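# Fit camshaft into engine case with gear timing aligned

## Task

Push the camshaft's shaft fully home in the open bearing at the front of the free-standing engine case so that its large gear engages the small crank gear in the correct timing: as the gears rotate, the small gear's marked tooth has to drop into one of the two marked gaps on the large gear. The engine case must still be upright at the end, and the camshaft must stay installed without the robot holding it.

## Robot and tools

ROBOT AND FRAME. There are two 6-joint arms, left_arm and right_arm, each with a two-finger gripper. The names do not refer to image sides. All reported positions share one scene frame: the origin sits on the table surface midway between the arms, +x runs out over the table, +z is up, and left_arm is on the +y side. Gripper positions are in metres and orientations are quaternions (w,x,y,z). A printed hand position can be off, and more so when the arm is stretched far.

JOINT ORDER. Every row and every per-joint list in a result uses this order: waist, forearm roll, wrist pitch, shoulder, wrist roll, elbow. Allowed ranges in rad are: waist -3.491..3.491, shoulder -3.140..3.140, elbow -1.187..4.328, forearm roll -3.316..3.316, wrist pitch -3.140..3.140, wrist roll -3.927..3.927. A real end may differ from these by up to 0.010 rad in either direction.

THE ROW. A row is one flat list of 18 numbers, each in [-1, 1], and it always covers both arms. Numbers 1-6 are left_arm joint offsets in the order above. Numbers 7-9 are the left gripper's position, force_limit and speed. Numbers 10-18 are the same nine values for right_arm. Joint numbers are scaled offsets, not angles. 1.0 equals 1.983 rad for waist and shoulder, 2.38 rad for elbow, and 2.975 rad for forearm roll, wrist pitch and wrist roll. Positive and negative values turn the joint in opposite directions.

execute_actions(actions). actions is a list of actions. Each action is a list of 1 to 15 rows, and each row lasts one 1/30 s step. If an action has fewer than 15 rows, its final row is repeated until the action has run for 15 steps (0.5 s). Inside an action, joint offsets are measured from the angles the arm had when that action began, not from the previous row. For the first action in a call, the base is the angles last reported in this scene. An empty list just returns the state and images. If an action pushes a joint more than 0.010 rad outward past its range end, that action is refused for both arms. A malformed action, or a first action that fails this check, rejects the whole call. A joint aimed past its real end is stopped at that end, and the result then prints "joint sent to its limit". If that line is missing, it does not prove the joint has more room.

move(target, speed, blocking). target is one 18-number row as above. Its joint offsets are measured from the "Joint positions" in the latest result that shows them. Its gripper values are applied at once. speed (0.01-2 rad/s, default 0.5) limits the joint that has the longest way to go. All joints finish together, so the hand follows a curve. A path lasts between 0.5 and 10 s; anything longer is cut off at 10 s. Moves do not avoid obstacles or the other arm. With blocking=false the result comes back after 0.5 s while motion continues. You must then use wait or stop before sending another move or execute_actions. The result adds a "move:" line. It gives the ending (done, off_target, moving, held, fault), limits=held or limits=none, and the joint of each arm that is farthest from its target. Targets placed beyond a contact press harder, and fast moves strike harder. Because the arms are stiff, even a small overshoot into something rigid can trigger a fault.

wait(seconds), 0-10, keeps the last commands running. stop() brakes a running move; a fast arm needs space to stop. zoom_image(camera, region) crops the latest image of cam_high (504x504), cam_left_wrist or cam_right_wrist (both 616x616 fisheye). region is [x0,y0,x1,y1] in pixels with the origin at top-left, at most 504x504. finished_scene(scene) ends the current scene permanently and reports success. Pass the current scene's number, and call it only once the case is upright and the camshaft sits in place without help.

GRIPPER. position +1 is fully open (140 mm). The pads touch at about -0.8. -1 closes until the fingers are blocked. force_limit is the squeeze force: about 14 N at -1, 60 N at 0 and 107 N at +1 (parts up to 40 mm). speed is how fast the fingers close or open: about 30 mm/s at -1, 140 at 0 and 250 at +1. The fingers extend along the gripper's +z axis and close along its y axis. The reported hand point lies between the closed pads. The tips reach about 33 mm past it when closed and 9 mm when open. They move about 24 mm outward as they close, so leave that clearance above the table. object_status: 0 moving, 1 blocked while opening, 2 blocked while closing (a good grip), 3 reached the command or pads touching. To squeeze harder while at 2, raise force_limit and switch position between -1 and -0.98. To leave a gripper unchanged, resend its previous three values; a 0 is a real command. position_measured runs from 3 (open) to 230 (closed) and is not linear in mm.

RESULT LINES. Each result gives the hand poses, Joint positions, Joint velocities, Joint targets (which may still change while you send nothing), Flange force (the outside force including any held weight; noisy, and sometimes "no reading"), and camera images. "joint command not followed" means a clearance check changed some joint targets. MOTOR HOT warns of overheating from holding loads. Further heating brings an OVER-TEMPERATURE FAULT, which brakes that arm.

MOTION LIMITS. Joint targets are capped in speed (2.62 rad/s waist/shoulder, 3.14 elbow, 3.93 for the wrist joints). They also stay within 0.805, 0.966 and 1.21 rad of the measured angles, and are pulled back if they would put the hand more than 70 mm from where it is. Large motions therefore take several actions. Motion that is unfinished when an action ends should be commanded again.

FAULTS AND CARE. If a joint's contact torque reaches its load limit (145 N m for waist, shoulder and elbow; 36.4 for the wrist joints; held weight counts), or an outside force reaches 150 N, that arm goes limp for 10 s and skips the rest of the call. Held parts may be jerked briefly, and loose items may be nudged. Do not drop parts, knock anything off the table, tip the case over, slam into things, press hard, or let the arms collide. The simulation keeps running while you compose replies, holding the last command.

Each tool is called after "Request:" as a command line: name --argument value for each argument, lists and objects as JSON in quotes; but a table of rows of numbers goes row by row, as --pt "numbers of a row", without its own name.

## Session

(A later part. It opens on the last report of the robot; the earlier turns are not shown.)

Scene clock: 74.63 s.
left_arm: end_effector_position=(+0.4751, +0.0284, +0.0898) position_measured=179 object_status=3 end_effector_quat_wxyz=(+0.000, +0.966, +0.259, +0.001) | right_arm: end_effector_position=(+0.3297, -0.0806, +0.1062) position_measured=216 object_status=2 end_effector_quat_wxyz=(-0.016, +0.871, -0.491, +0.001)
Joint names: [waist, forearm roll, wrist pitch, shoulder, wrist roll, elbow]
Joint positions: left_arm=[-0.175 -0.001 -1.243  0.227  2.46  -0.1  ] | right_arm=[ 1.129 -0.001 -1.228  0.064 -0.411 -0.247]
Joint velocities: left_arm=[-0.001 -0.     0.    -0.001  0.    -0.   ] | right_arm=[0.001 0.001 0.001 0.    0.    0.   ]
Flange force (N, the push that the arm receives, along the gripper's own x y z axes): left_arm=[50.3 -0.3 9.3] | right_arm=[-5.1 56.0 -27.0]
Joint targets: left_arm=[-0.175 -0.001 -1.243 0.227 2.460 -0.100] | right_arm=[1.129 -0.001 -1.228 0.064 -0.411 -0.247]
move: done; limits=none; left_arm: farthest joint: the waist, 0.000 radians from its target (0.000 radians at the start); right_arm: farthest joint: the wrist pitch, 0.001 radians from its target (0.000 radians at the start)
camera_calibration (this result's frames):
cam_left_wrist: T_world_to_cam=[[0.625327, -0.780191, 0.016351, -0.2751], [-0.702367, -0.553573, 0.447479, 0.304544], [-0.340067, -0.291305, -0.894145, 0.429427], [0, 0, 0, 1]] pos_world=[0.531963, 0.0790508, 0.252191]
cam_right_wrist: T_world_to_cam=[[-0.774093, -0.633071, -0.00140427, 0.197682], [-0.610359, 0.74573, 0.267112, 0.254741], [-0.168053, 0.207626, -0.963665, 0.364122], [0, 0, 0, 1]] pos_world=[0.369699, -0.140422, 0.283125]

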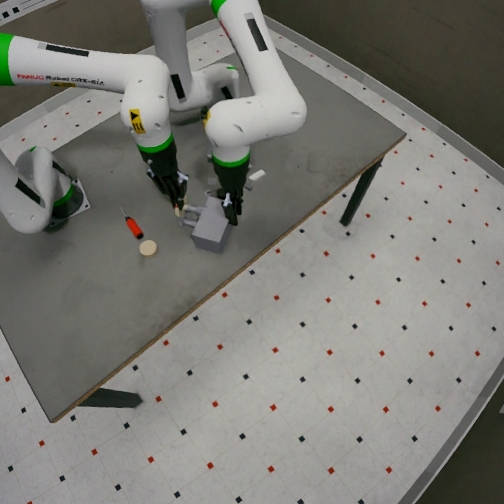

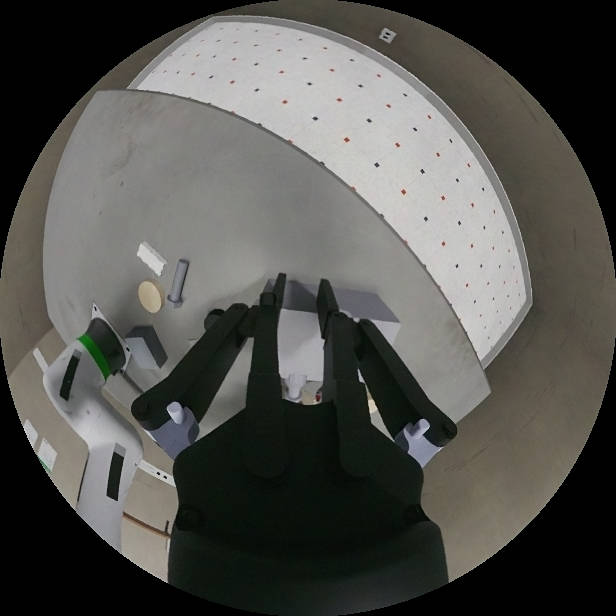

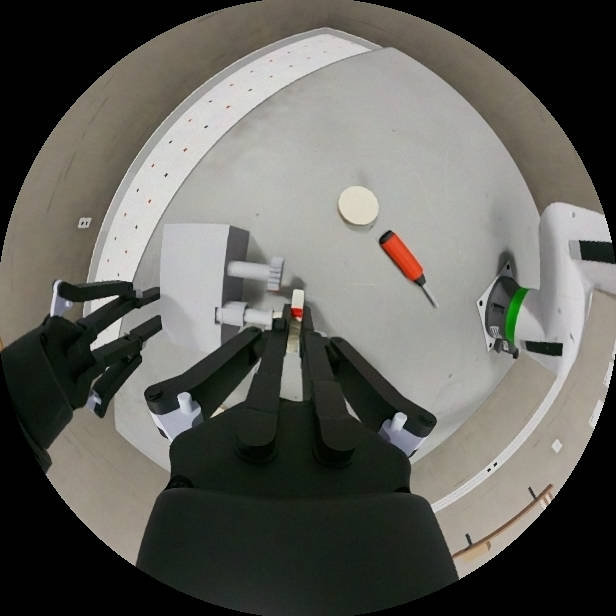

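Request:
move --target '[0,0,0,0,0,0,-0.4,0,0,0.0009,0,0.0101,-0.014,-0.0006,-0.0138,-1,0,-1]' --speed 0.02

Request:
move --target '[0,0,0,0,0,0,-0.4,0,0,-0.0014,0,0,0.0036,0.0009,0.0032,-1,0,-1]' --speed 0.01

Scene clock: 76.67 s.
left_arm: end_effector_position=(+0.4751, +0.0284, +0.0898) position_measured=179 object_status=3 end_effector_quat_wxyz=(+0.000, +0.966, +0.259, +0.001) | right_arm: end_effector_position=(+0.3274, -0.0825, +0.1051) position_measured=216 object_status=2 end_effector_quat_wxyz=(-0.028, +0.871, -0.491, +0.002)
Joint names: [waist, forearm roll, wrist pitch, shoulder, wrist roll, elbow]
Joint positions: left_arm=[-0.175 -0.001 -1.243  0.227  2.46  -0.1  ] | right_arm=[ 1.131 -0.001 -1.198  0.036 -0.413 -0.279]
Joint velocities: left_arm=[ 0.002  0.    -0.    -0.001  0.    -0.   ] | right_arm=[ 0.    -0.001  0.001 -0.     0.001 -0.   ]
Flange force (N, the push that the arm receives, along the gripper's own x y z axes): left_arm=[23.5 -13.8 -11.6] | right_arm=[-1.5 4.8 -4.4]
Joint targets: left_arm=[-0.175 -0.001 -1.243 0.227 2.460 -0.100] | right_arm=[1.131 -0.001 -1.198 0.036 -0.413 -0.279]
move: done; limits=none; left_arm: farthest joint: the waist, 0.000 radians from its target (0.000 radians at the start); right_arm: farthest joint: the waist, 0.000 radians from its target (0.002 radians at the start)
camera_calibration (this result's frames):
cam_left_wrist: T_world_to_cam=[[0.625328, -0.780192, 0.0162929, -0.275074], [-0.702339, -0.553583, 0.447509, 0.304517], [-0.340124, -0.291283, -0.894131, 0.429447], [0, 0, 0, 1]] pos_world=[0.531951, 0.0790554, 0.252189]
cam_right_wrist: T_world_to_cam=[[-0.773915, -0.632776, -0.0254993, 0.19718], [-0.614226, 0.740206, 0.273534, 0.255187], [-0.154211, 0.227354, -0.961524, 0.359944], [0, 0, 0, 1]] pos_world=[0.36485, -0.145955, 0.281321]

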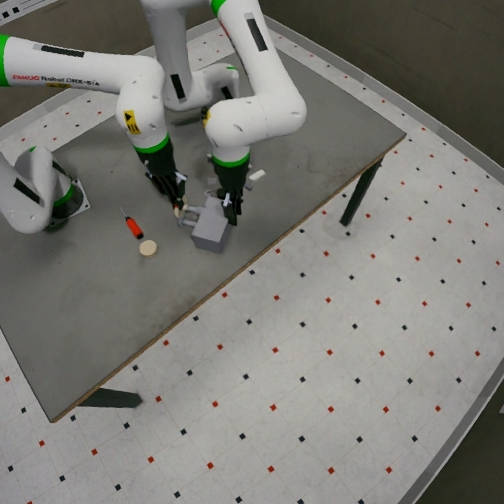

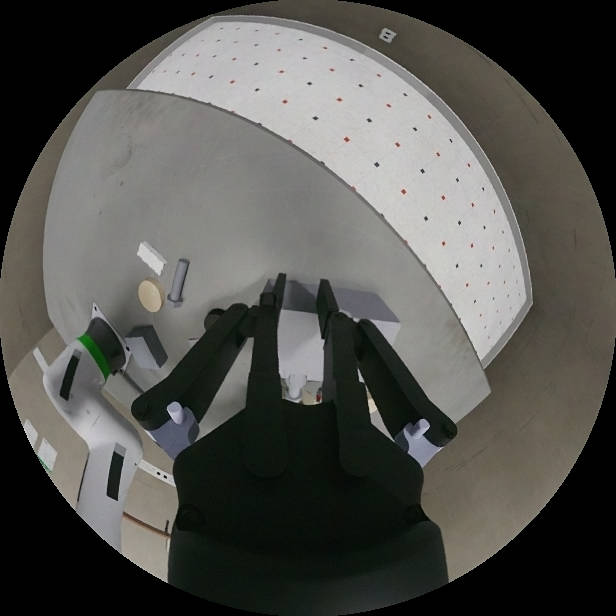

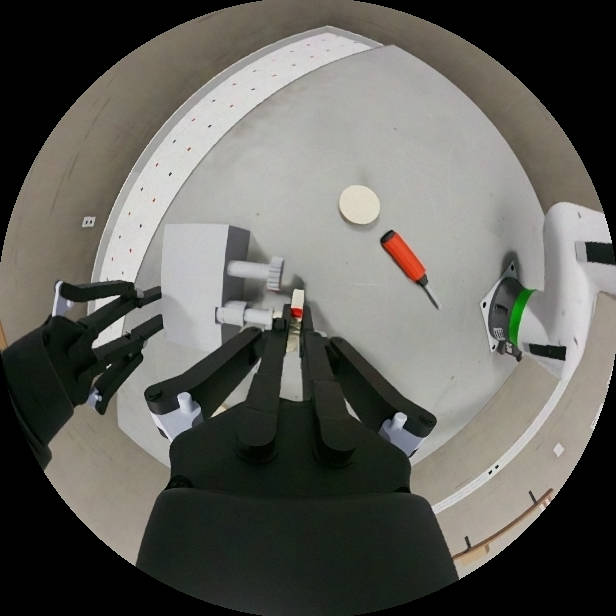

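Scene clock: 77.63 s.
left_arm: end_effector_position=(+0.4752, +0.0284, +0.0898) position_measured=179 object_status=3 end_effector_quat_wxyz=(+0.000, +0.966, +0.259, +0.001) | right_arm: end_effector_position=(+0.3299, -0.0811, +0.1052) position_measured=216 object_status=2 end_effector_quat_wxyz=(-0.028, +0.871, -0.491, +0.003)
Joint names: [waist, forearm roll, wrist pitch, shoulder, wrist roll, elbow]
Joint positions: left_arm=[-0.175 -0.001 -1.243  0.227  2.46  -0.1  ] | right_arm=[ 1.128 -0.001 -1.198  0.044 -0.41  -0.272]
Joint velocities: left_arm=[-0.001  0.001 -0.     0.    -0.     0.001] | right_arm=[ 0.    -0.    -0.001  0.    -0.     0.   ]
Flange force (N, the push that the arm receives, along the gripper's own x y z axes): left_arm=[59.2 -7.3 -6.4] | right_arm=[-7.4 75.4 -54.5]
Joint targets: left_arm=[-0.175 -0.001 -1.243 0.227 2.460 -0.100] | right_arm=[1.128 -0.001 -1.198 0.044 -0.410 -0.272]
move: done; limits=none; left_arm: farthest joint: the waist, 0.000 radians from its target (0.000 radians at the start); right_arm: farthest joint: the waist, 0.000 radians from its target (0.002 radians at the start)
camera_calibration (this result's frames):
cam_left_wrist: T_world_to_cam=[[0.625325, -0.780191, 0.0164563, -0.27515], [-0.702419, -0.553553, 0.447422, 0.304588], [-0.339966, -0.291344, -0.894171, 0.429406], [0, 0, 0, 1]] pos_world=[0.53199, 0.0790404, 0.252211]
cam_right_wrist: T_world_to_cam=[[-0.773973, -0.632701, -0.0255898, 0.200091], [-0.614192, 0.740273, 0.273431, 0.255646], [-0.154056, 0.227345, -0.961551, 0.360019], [0, 0, 0, 1]] pos_world=[0.367344, -0.144498, 0.281395]

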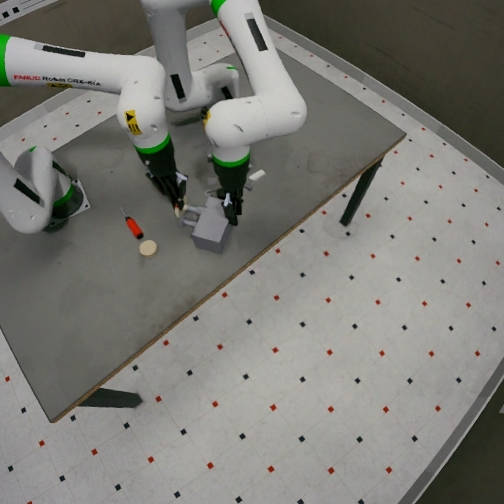

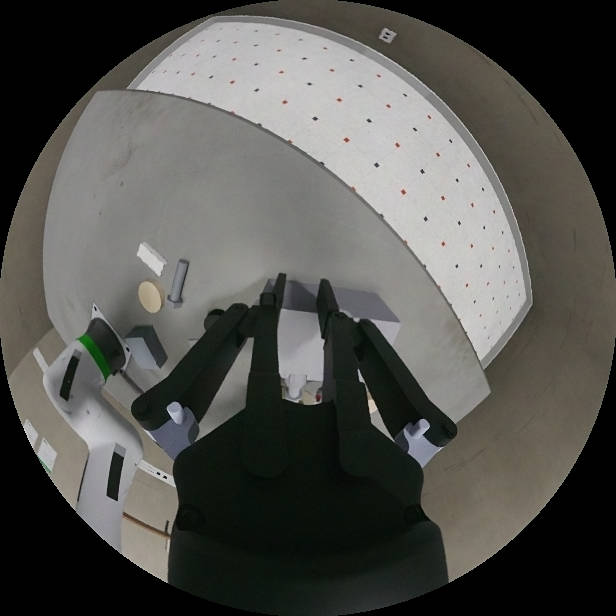

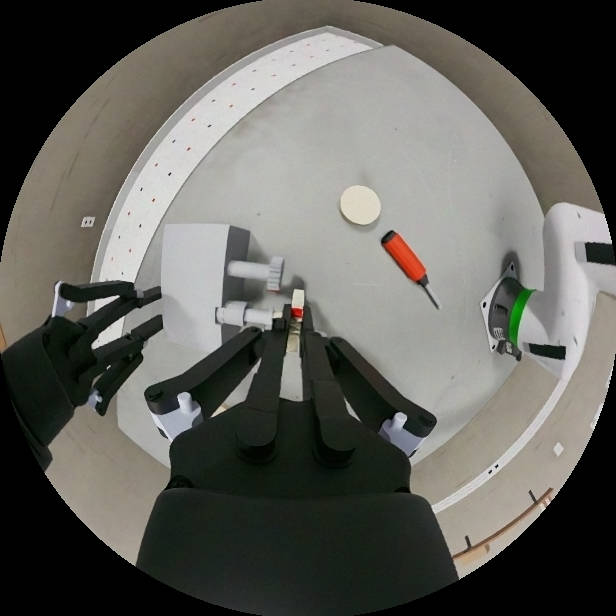

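Request:
move --target '[0,0,0,0,0,0,-0.4,0,0,0.0014,0,0,-0.0036,-0.0009,-0.0032,-1,0,-1]' --speed 0.02

Request:
move --target '[0,0,0,0,0,0,-0.4,0,0,0.0055,0,0,-0.001,-0.0037,-0.0008,-0.5,0,0]' --speed 0.01

Request:
move --target '[0,0,0,0,0,0,-0.4,0,0,-0.0045,0,-0.0003,0.012,0.003,0.0106,-0.5,0,0]' --speed 0.015

Request:
zoom_image --camera "cam_right_wrist" --region '[195, 230, 345, 380]'

Scene clock: 78.57 s.
left_arm: end_effector_position=(+0.4750, +0.0285, +0.0898) position_measured=179 object_status=3 end_effector_quat_wxyz=(-0.000, +0.966, +0.259, +0.001) | right_arm: end_effector_position=(+0.3274, -0.0825, +0.1051) position_measured=216 object_status=2 end_effector_quat_wxyz=(-0.028, +0.871, -0.491, +0.002)
Joint names: [waist, forearm roll, wrist pitch, shoulder, wrist roll, elbow]
Joint positions: left_arm=[-0.175 -0.001 -1.243  0.227  2.46  -0.1  ] | right_arm=[ 1.131 -0.001 -1.198  0.036 -0.413 -0.279]
Joint velocities: left_arm=[ 0.001  0.001 -0.001 -0.001 -0.    -0.001] | right_arm=[-0.001 -0.    -0.003 -0.     0.    -0.   ]
Flange force (N, the push that the arm receives, along the gripper's own x y z axes): left_arm=[23.8 -5.2 -2.6] | right_arm=[-0.3 5.3 -1.6]
Joint targets: left_arm=[-0.175 -0.001 -1.243 0.227 2.460 -0.100] | right_arm=[1.131 -0.001 -1.198 0.036 -0.413 -0.279]
move: done; limits=none; left_arm: farthest joint: the waist, 0.000 radians from its target (0.000 radians at the start); right_arm: farthest joint: the waist, 0.000 radians from its target (0.003 radians at the start)
camera_calibration (this result's frames):
cam_left_wrist: T_world_to_cam=[[0.625331, -0.780193, 0.0161611, -0.27501], [-0.702275, -0.553608, 0.447579, 0.304462], [-0.340251, -0.291235, -0.894098, 0.429472], [0, 0, 0, 1]] pos_world=[0.531917, 0.0790684, 0.252164]
cam_right_wrist: T_world_to_cam=[[-0.773903, -0.63279, -0.0255038, 0.197181], [-0.614244, 0.740197, 0.273518, 0.255189], [-0.154202, 0.227342, -0.961529, 0.35996], [0, 0, 0, 1]] pos_world=[0.364854, -0.14595, 0.281342]

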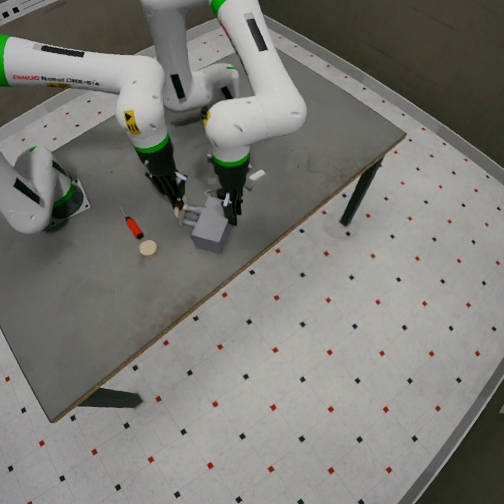

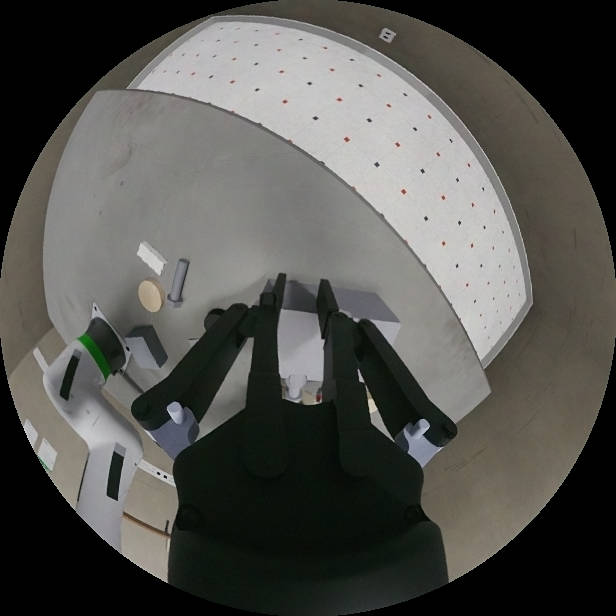

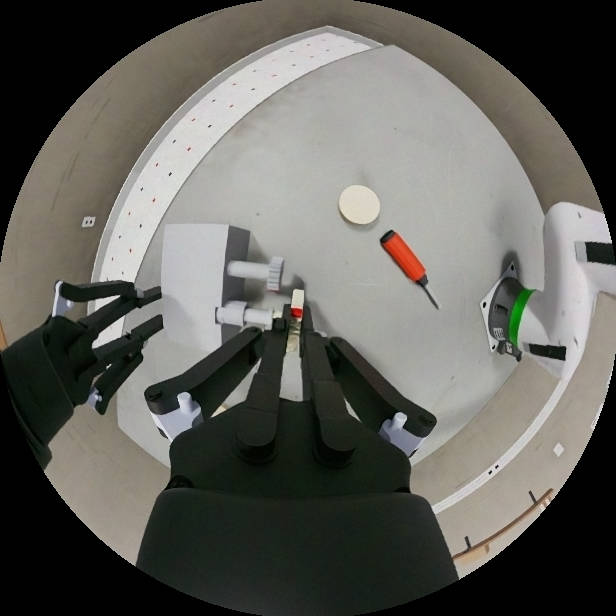

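Scene clock: 79.90 s.
left_arm: end_effector_position=(+0.4750, +0.0284, +0.0898) position_measured=179 object_status=3 end_effector_quat_wxyz=(-0.000, +0.966, +0.259, +0.001) | right_arm: end_effector_position=(+0.3238, -0.0792, +0.1052) position_measured=192 object_status=3 end_effector_quat_wxyz=(-0.029, +0.871, -0.491, +0.002)
Joint names: [waist, forearm roll, wrist pitch, shoulder, wrist roll, elbow]
Joint positions: left_arm=[-0.175 -0.001 -1.243  0.227  2.46  -0.1  ] | right_arm=[ 1.141 -0.001 -1.198  0.034 -0.424 -0.281]
Joint velocities: left_arm=[-0.     0.    -0.001  0.001 -0.     0.001] | right_arm=[ 0.002  0.001  0.001 -0.    -0.001  0.   ]
Flange force (N, the push that the arm receives, along the gripper's own x y z axes): left_arm=[2.2 -6.5 6.3] | right_arm=[0.9 -2.7 -2.0]
Joint targets: left_arm=[-0.175 -0.001 -1.243 0.227 2.460 -0.100] | right_arm=[1.141 -0.001 -1.198 0.034 -0.424 -0.281]
move: done; limits=none; left_arm: farthest joint: the waist, 0.000 radians from its target (0.000 radians at the start); right_arm: farthest joint: the waist, 0.000 radians from its target (0.011 radians at the start)
camera_calibration (this result's frames):
cam_left_wrist: T_world_to_cam=[[0.625289, -0.780226, 0.0161731, -0.275004], [-0.702307, -0.553566, 0.447582, 0.304449], [-0.340262, -0.291227, -0.894096, 0.429465], [0, 0, 0, 1]] pos_world=[0.531904, 0.0790394, 0.252165]
cam_right_wrist: T_world_to_cam=[[-0.773967, -0.632717, -0.0253998, 0.196489], [-0.614055, 0.740134, 0.274113, 0.250396], [-0.154637, 0.227751, -0.961362, 0.358874], [0, 0, 0, 1]] pos_world=[0.361328, -0.142739, 0.281362]

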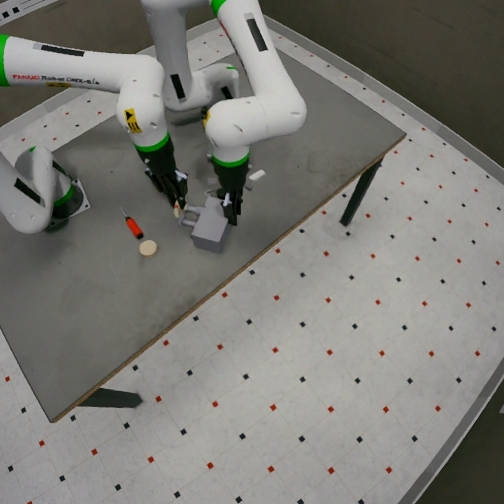

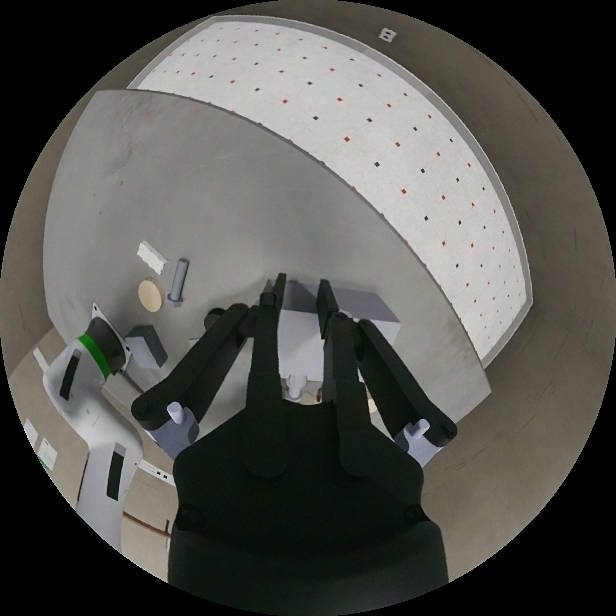

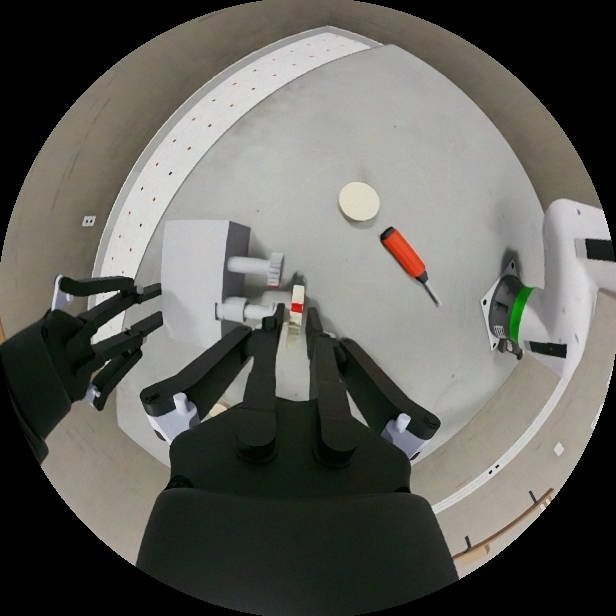

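Scene clock: 81.80 s.
left_arm: end_effector_position=(+0.4751, +0.0284, +0.0898) position_measured=179 object_status=3 end_effector_quat_wxyz=(+0.000, +0.966, +0.259, +0.001) | right_arm: end_effector_position=(+0.3320, -0.0743, +0.1053) position_measured=192 object_status=3 end_effector_quat_wxyz=(-0.029, +0.871, -0.491, +0.002)
Joint names: [waist, forearm roll, wrist pitch, shoulder, wrist roll, elbow]
Joint positions: left_arm=[-0.175 -0.001 -1.243  0.227  2.46  -0.1  ] | right_arm=[ 1.133 -0.001 -1.199  0.058 -0.415 -0.256]
Joint velocities: left_arm=[ 0.002 -0.001  0.     0.     0.001 -0.002] | right_arm=[-0.001 -0.002 -0.001  0.    -0.001 -0.   ]
Flange force (N, the push that the arm receives, along the gripper's own x y z axes): left_arm=[31.6 -2.4 1.3] | right_arm=[-5.8 44.7 -38.0]
Joint targets: left_arm=[-0.175 -0.001 -1.243 0.227 2.460 -0.100] | right_arm=[1.133 -0.001 -1.199 0.058 -0.415 -0.256]
move: done; limits=none; left_arm: farthest joint: the waist, 0.000 radians from its target (0.000 radians at the start); right_arm: farthest joint: the waist, 0.000 radians from its target (0.009 radians at the start)
camera_calibration (this result's frames):
cam_left_wrist: T_world_to_cam=[[0.625341, -0.780179, 0.0163919, -0.275128], [-0.702373, -0.553576, 0.447466, 0.304554], [-0.34003, -0.291332, -0.894151, 0.429432], [0, 0, 0, 1]] pos_world=[0.531979, 0.079052, 0.252209]
cam_right_wrist: T_world_to_cam=[[-0.773985, -0.632687, -0.0255892, 0.206065], [-0.614125, 0.740204, 0.273769, 0.251825], [-0.154269, 0.227608, -0.961455, 0.359006], [0, 0, 0, 1]] pos_world=[0.369527, -0.13774, 0.2815]

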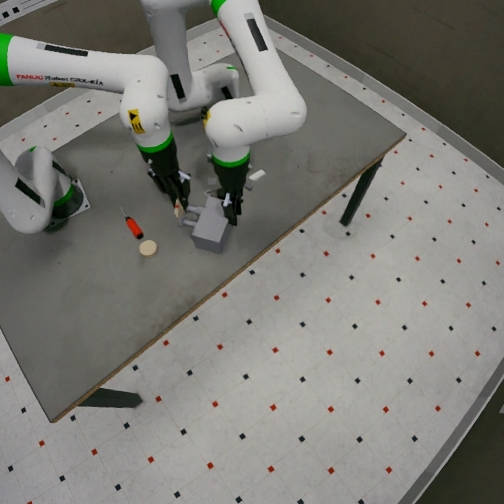

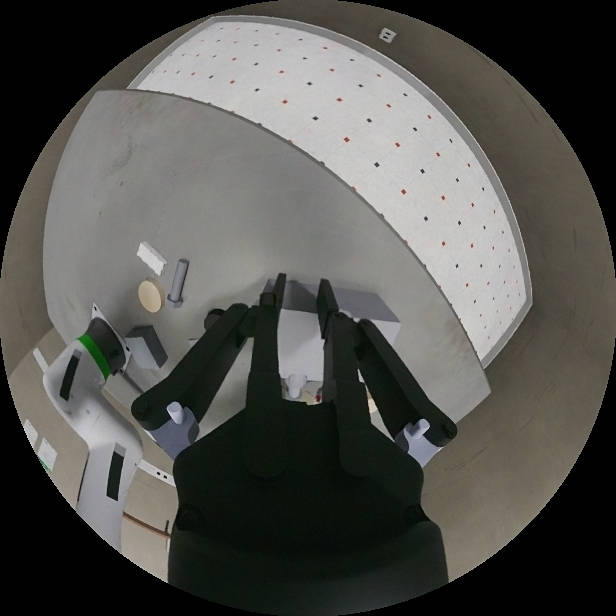

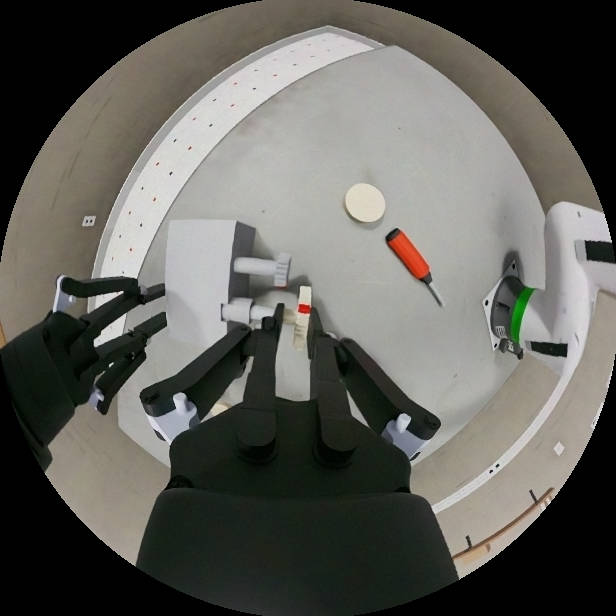

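Region (195, 230, 345, 380) of cam_right_wrist's 616x616 image, scaled by 3.360, with more detail than that image has.

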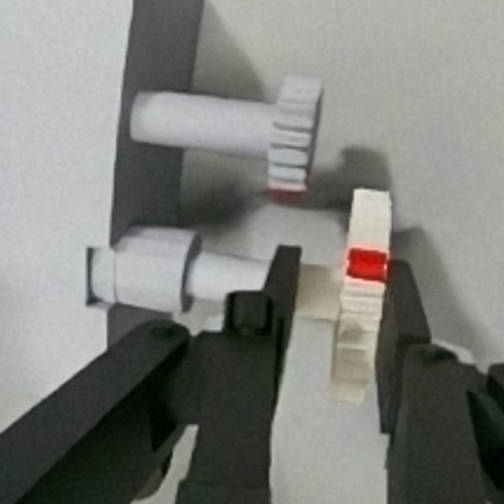

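Request:
move --target '[0.023,0,-0.0022,0.015,-0.0155,0.0155,-0.4,0,0,0.0177,0,-0.0243,0.0074,-0.0118,0.0197,-0.5,0,0]' --speed 0.05

Request:
move --target '[0,0,0,0,0,0,-0.4,0,0,0,0,0,0,0,0,-1,-1,-1]'

Request:
move --target '[0,0,0,0,0,0,-0.4,0,0,-0.0125,0,-0.0016,-0.0028,0.0083,-0.0004,-1,-1,-1]' --speed 0.015

Request:
zoom_image --camera "cam_right_wrist" --region '[195, 230, 345, 380]'

Scene clock: 83.93 s.
left_arm: end_effector_position=(+0.5007, +0.0438, +0.0898) position_measured=179 object_status=3 end_effector_quat_wxyz=(+0.000, +0.966, +0.259, +0.001) | right_arm: end_effector_position=(+0.3191, -0.0651, +0.1176) position_measured=192 object_status=3 end_effector_quat_wxyz=(-0.009, +0.871, -0.491, +0.000)
Joint names: [waist, forearm roll, wrist pitch, shoulder, wrist roll, elbow]
Joint positions: left_arm=[-0.13  -0.001 -1.249  0.257  2.414 -0.063] | right_arm=[ 1.168 -0.001 -1.271  0.073 -0.45  -0.209]
Joint velocities: left_arm=[-0.    -0.    -0.001  0.     0.    -0.002] | right_arm=[-0. -0. -0.  0.  0. -0.]
Flange force (N, the push that the arm receives, along the gripper's own x y z axes): left_arm=[-1.5 -4.4 6.2] | right_arm=[1.1 -1.7 -2.1]
Joint targets: left_arm=[-0.130 -0.001 -1.249 0.257 2.414 -0.063] | right_arm=[1.168 -0.001 -1.271 0.073 -0.450 -0.209]
move: done; limits=none; left_arm: farthest joint: the waist, 0.000 radians from its target (0.046 radians at the start); right_arm: farthest joint: the waist, 0.000 radians from its target (0.036 radians at the start)
camera_calibration (this result's frames):
cam_left_wrist: T_world_to_cam=[[0.624944, -0.780488, 0.0168338, -0.278936], [-0.702895, -0.553171, 0.447147, 0.331333], [-0.339681, -0.291274, -0.894302, 0.44245], [0, 0, 0, 1]] pos_world=[0.557504, 0.0944519, 0.252226]
cam_right_wrist: T_world_to_cam=[[-0.774081, -0.632948, 0.0132065, 0.197607], [-0.607853, 0.748897, 0.263947, 0.23346], [-0.176955, 0.196289, -0.964447, 0.372314], [0, 0, 0, 1]] pos_world=[0.360756, -0.122843, 0.294846]

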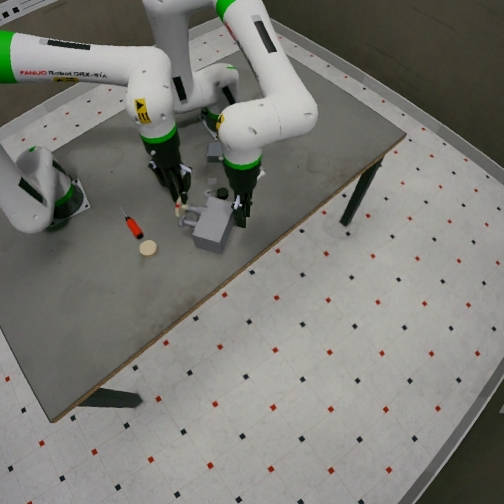

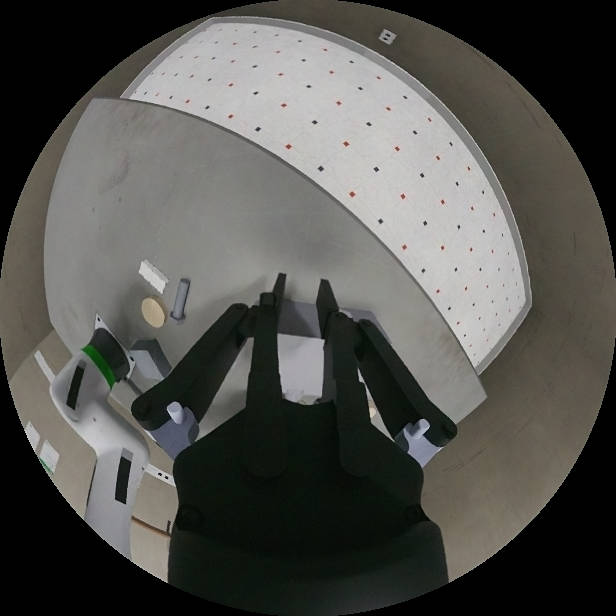

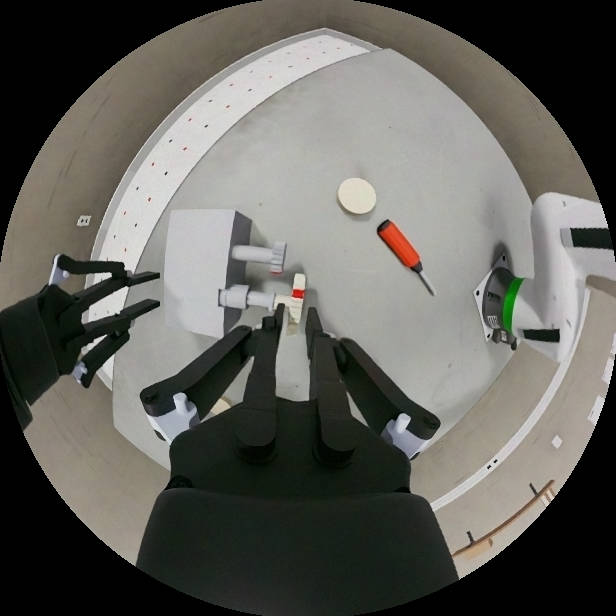

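Scene clock: 84.60 s.
left_arm: end_effector_position=(+0.5007, +0.0438, +0.0898) position_measured=179 object_status=3 end_effector_quat_wxyz=(+0.000, +0.966, +0.259, +0.001) | right_arm: end_effector_position=(+0.3191, -0.0651, +0.1176) position_measured=213 object_status=2 end_effector_quat_wxyz=(-0.009, +0.871, -0.491, +0.000)
Joint names: [waist, forearm roll, wrist pitch, shoulder, wrist roll, elbow]
Joint positions: left_arm=[-0.13  -0.001 -1.249  0.257  2.414 -0.063] | right_arm=[ 1.168 -0.001 -1.271  0.073 -0.45  -0.209]
Joint velocities: left_arm=[ 0.001 -0.     0.001  0.001 -0.    -0.001] | right_arm=[-0.     0.002 -0.     0.     0.001 -0.   ]
Flange force (N, the push that the arm receives, along the gripper's own x y z axes): left_arm=[-0.7 -5.7 6.7] | right_arm=[3.6 -3.1 -2.6]
Joint targets: left_arm=[-0.130 -0.001 -1.249 0.257 2.414 -0.063] | right_arm=[1.168 -0.001 -1.271 0.073 -0.450 -0.209]
move: done; limits=none; left_arm: farthest joint: the waist, 0.000 radians from its target (0.000 radians at the start); right_arm: farthest joint: the waist, 0.000 radians from its target (0.000 radians at the start)
camera_calibration (this result's frames):
cam_left_wrist: T_world_to_cam=[[0.624946, -0.780486, 0.0168337, -0.278937], [-0.702894, -0.553173, 0.447147, 0.331333], [-0.33968, -0.291275, -0.894302, 0.442451], [0, 0, 0, 1]] pos_world=[0.557504, 0.094453, 0.252225]
cam_right_wrist: T_world_to_cam=[[-0.774094, -0.632934, 0.0131629, 0.197645], [-0.607845, 0.748899, 0.263961, 0.23344], [-0.176927, 0.19633, -0.964444, 0.372328], [0, 0, 0, 1]] pos_world=[0.360766, -0.122826, 0.294869]

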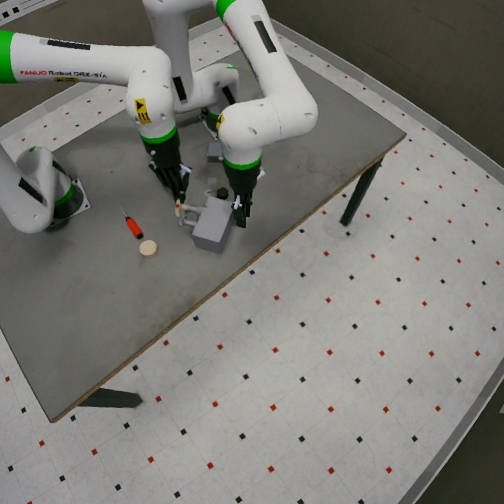

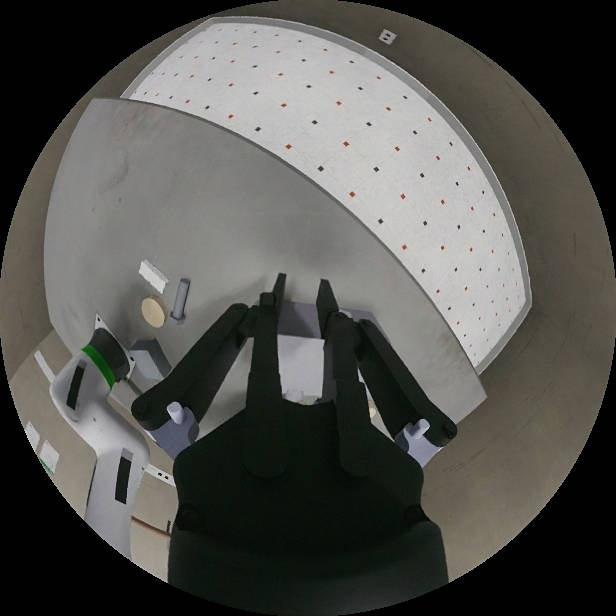

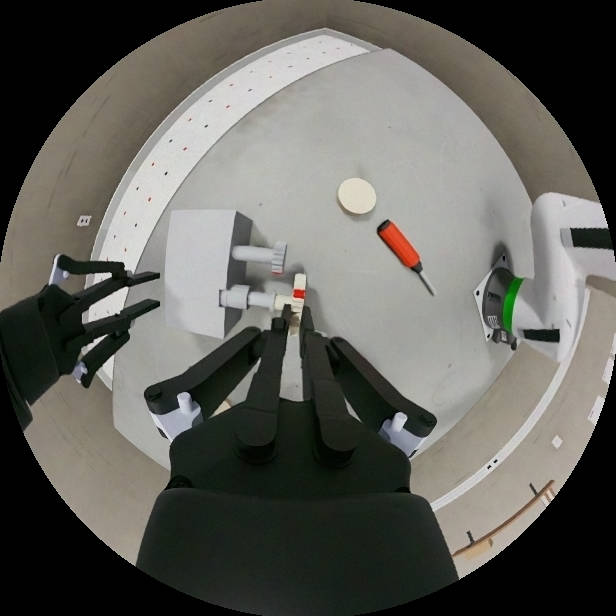

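Scene clock: 86.47 s.
left_arm: end_effector_position=(+0.5007, +0.0438, +0.0898) position_measured=179 object_status=3 end_effector_quat_wxyz=(+0.000, +0.966, +0.259, +0.001) | right_arm: end_effector_position=(+0.3256, -0.0754, +0.1197) position_measured=213 object_status=2 end_effector_quat_wxyz=(-0.009, +0.871, -0.491, +0.000)
Joint names: [waist, forearm roll, wrist pitch, shoulder, wrist roll, elbow]
Joint positions: left_arm=[-0.13  -0.001 -1.249  0.257  2.414 -0.063] | right_arm=[ 1.143 -0.001 -1.276  0.067 -0.425 -0.21 ]
Joint velocities: left_arm=[ 0.001 -0.001 -0.     0.002 -0.    -0.001] | right_arm=[-0.    -0.001  0.001 -0.    -0.001  0.   ]
Flange force (N, the push that the arm receives, along the gripper's own x y z axes): left_arm=[0.1 -2.5 5.5] | right_arm=[-4.5 -3.5 4.2]
Joint targets: left_arm=[-0.130 -0.001 -1.249 0.257 2.414 -0.063] | right_arm=[1.143 -0.001 -1.276 0.067 -0.425 -0.210]
move: done; limits=none; left_arm: farthest joint: the waist, 0.000 radians from its target (0.000 radians at the start); right_arm: farthest joint: the waist, 0.000 radians from its target (0.024 radians at the start)
camera_calibration (this result's frames):
cam_left_wrist: T_world_to_cam=[[0.624946, -0.780486, 0.0168336, -0.278937], [-0.702894, -0.553173, 0.447147, 0.331333], [-0.33968, -0.291275, -0.894302, 0.442451], [0, 0, 0, 1]] pos_world=[0.557504, 0.094453, 0.252225]
cam_right_wrist: T_world_to_cam=[[-0.774155, -0.632859, 0.0131676, 0.196117], [-0.607851, 0.749047, 0.263526, 0.244622], [-0.176638, 0.196006, -0.964563, 0.377379], [0, 0, 0, 1]] pos_world=[0.367178, -0.133087, 0.296959]

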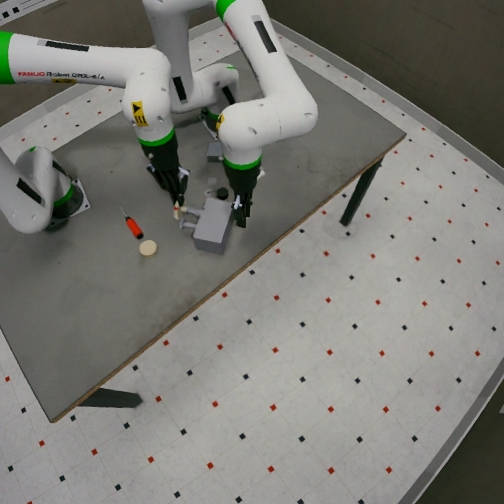

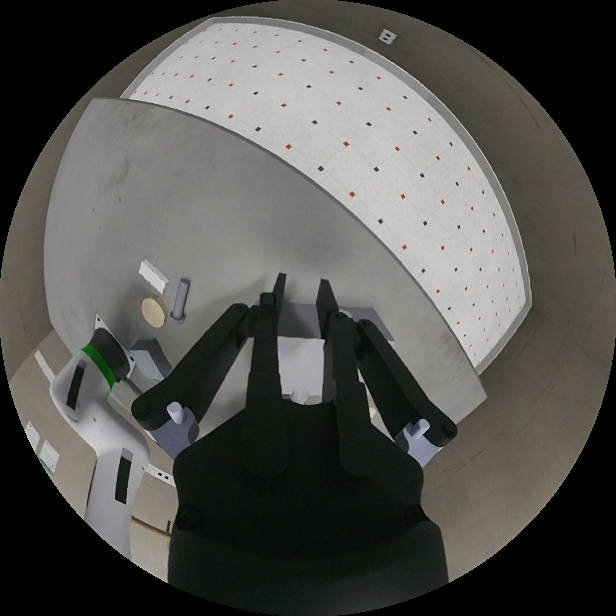

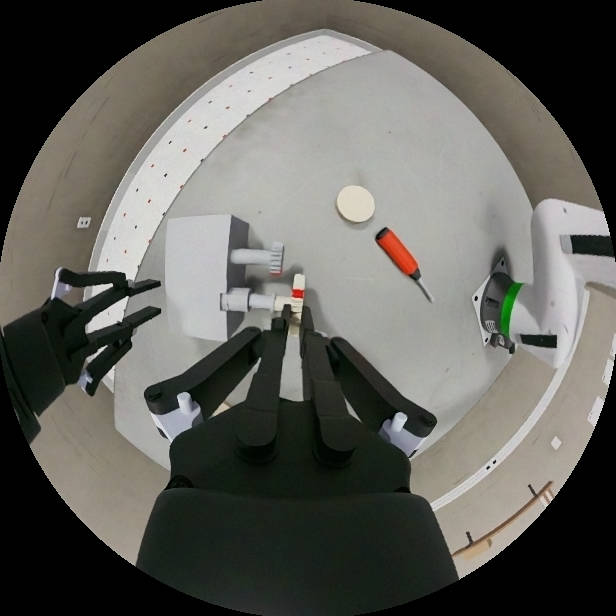

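Region (195, 230, 345, 380) of cam_right_wrist's 616x616 image, scaled by 3.360, with more detail than that image has.

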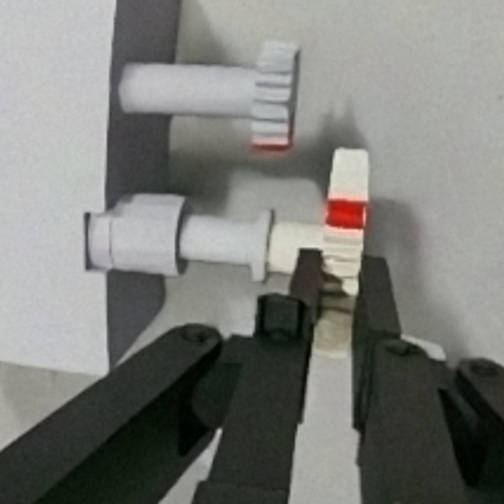

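Request:
move --target '[0,0,-0.038,-0.016,0,0.034,-0.4,0,0,0.0125,0,0.0016,0.0028,-0.0083,0.0004,-1,-1,-1]' --speed 0.07

Request:
move --target '[-0.0751,0,0.0019,0.03,0.05,0.0222,-0.4,0,0,0,0,0,0,0,0,-1,-1,-1]' --speed 0.12

Scene clock: 88.60 s.
left_arm: end_effector_position=(+0.5006, +0.0439, +0.1396) position_measured=179 object_status=3 end_effector_quat_wxyz=(+0.000, +0.966, +0.259, +0.001) | right_arm: end_effector_position=(+0.3191, -0.0651, +0.1176) position_measured=213 object_status=2 end_effector_quat_wxyz=(-0.009, +0.871, -0.491, +0.000)
Joint names: [waist, forearm roll, wrist pitch, shoulder, wrist roll, elbow]
Joint positions: left_arm=[-0.13  -0.001 -1.362  0.225  2.414  0.018] | right_arm=[ 1.168 -0.001 -1.272  0.073 -0.45  -0.209]
Joint velocities: left_arm=[ 0.     0.001 -0.001  0.    -0.     0.   ] | right_arm=[-0.     0.001  0.     0.     0.001 -0.   ]
Flange force (N, the push that the arm receives, along the gripper's own x y z axes): left_arm=[-1.6 -7.5 6.0] | right_arm=[9.7 -0.6 -8.5]
Joint targets: left_arm=[-0.130 -0.001 -1.362 0.225 2.414 0.018] | right_arm=[1.168 -0.001 -1.271 0.073 -0.450 -0.209]
move: done; limits=none; left_arm: farthest joint: the waist, 0.000 radians from its target (0.000 radians at the start); right_arm: farthest joint: the waist, 0.000 radians from its target (0.025 radians at the start)
camera_calibration (this result's frames):
cam_left_wrist: T_world_to_cam=[[0.625019, -0.780435, 0.0164989, -0.279629], [-0.702685, -0.553295, 0.447324, 0.308844], [-0.339979, -0.29118, -0.89422, 0.487131], [0, 0, 0, 1]] pos_world=[0.557408, 0.0944922, 0.302062]
cam_right_wrist: T_world_to_cam=[[-0.774093, -0.632935, 0.0131492, 0.197653], [-0.607848, 0.748895, 0.263964, 0.233435], [-0.176919, 0.19634, -0.964443, 0.372336], [0, 0, 0, 1]] pos_world=[0.360768, -0.122821, 0.294879]

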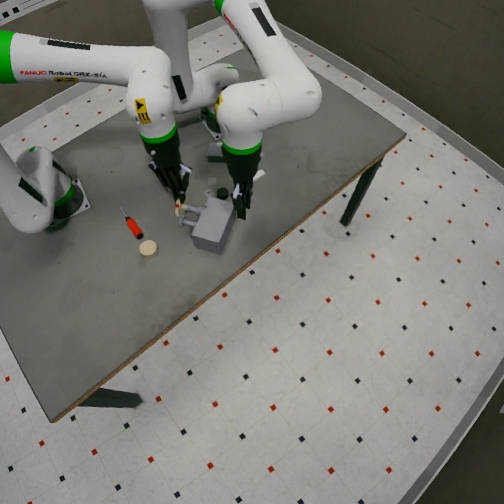

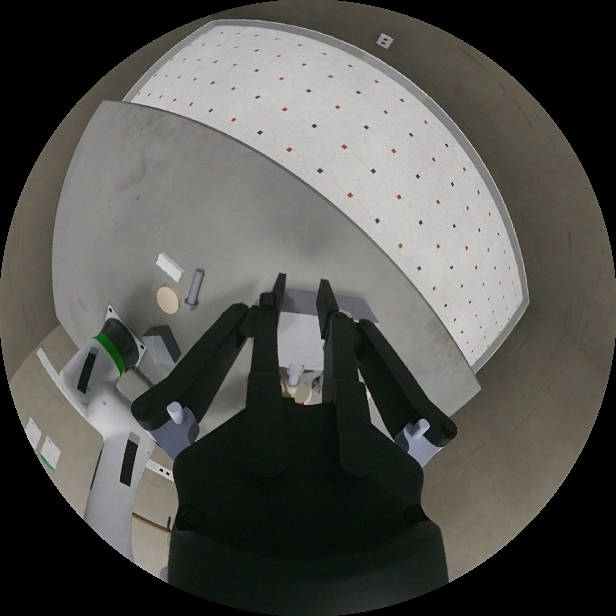

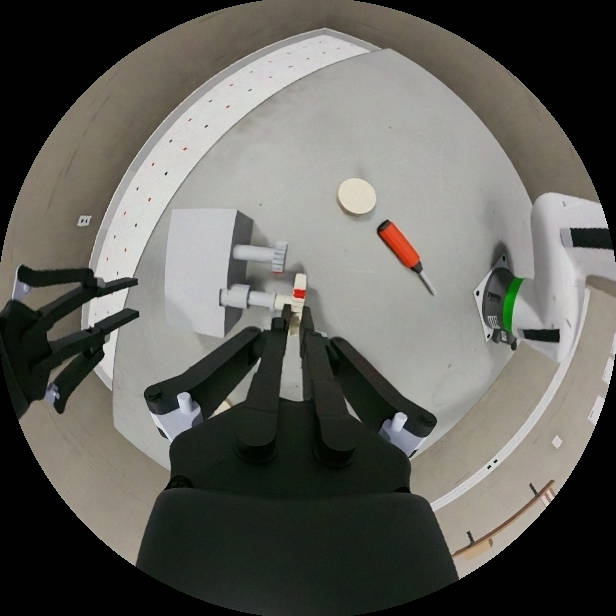

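Scene clock: 90.13 s.
left_arm: end_effector_position=(+0.4737, -0.0294, +0.1307) position_measured=179 object_status=3 end_effector_quat_wxyz=(-0.000, +0.966, +0.259, +0.000) | right_arm: end_effector_position=(+0.3191, -0.0651, +0.1176) position_measured=213 object_status=2 end_effector_quat_wxyz=(-0.009, +0.871, -0.491, +0.000)
Joint names: [waist, forearm roll, wrist pitch, shoulder, wrist roll, elbow]
Joint positions: left_arm=[-0.279 -0.001 -1.357  0.285  2.563  0.071] | right_arm=[ 1.168 -0.001 -1.272  0.073 -0.45  -0.209]
Joint velocities: left_arm=[-0.001  0.    -0.    -0.001 -0.     0.001] | right_arm=[-0.001 -0.001 -0.001 -0.    -0.     0.   ]
Flange force (N, the push that the arm receives, along the gripper's own x y z axes): left_arm=[3.4 -0.4 5.9] | right_arm=[10.5 -2.8 -10.1]
Joint targets: left_arm=[-0.279 -0.001 -1.357 0.285 2.563 0.071] | right_arm=[1.168 -0.001 -1.272 0.073 -0.450 -0.209]
move: done; limits=none; left_arm: farthest joint: the waist, 0.000 radians from its target (0.149 radians at the start); right_arm: farthest joint: the waist, 0.000 radians from its target (0.000 radians at the start)
camera_calibration (this result's frames):
cam_left_wrist: T_world_to_cam=[[0.624885, -0.780558, 0.0157835, -0.319716], [-0.702401, -0.55326, 0.447813, 0.253216], [-0.340811, -0.290918, -0.893988, 0.449029], [0, 0, 0, 1]] pos_world=[0.530679, 0.021168, 0.293079]
cam_right_wrist: T_world_to_cam=[[-0.774093, -0.632935, 0.0131484, 0.197654], [-0.607848, 0.748895, 0.263964, 0.233435], [-0.176919, 0.19634, -0.964443, 0.372335], [0, 0, 0, 1]] pos_world=[0.360768, -0.12282, 0.294879]

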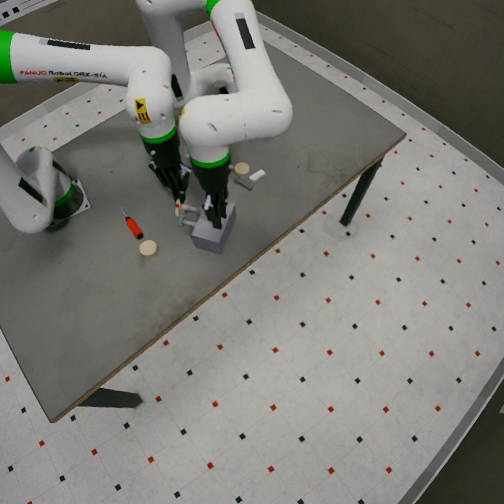

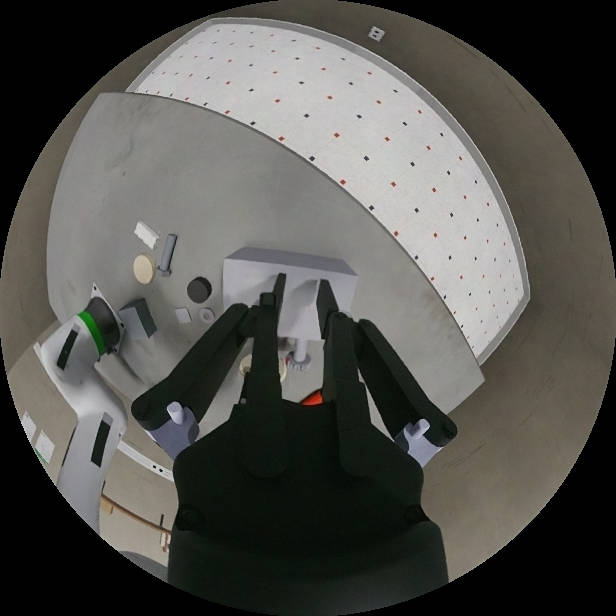

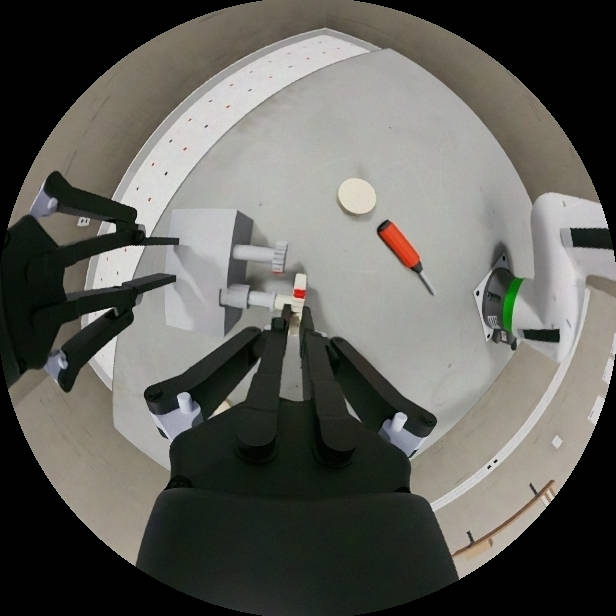

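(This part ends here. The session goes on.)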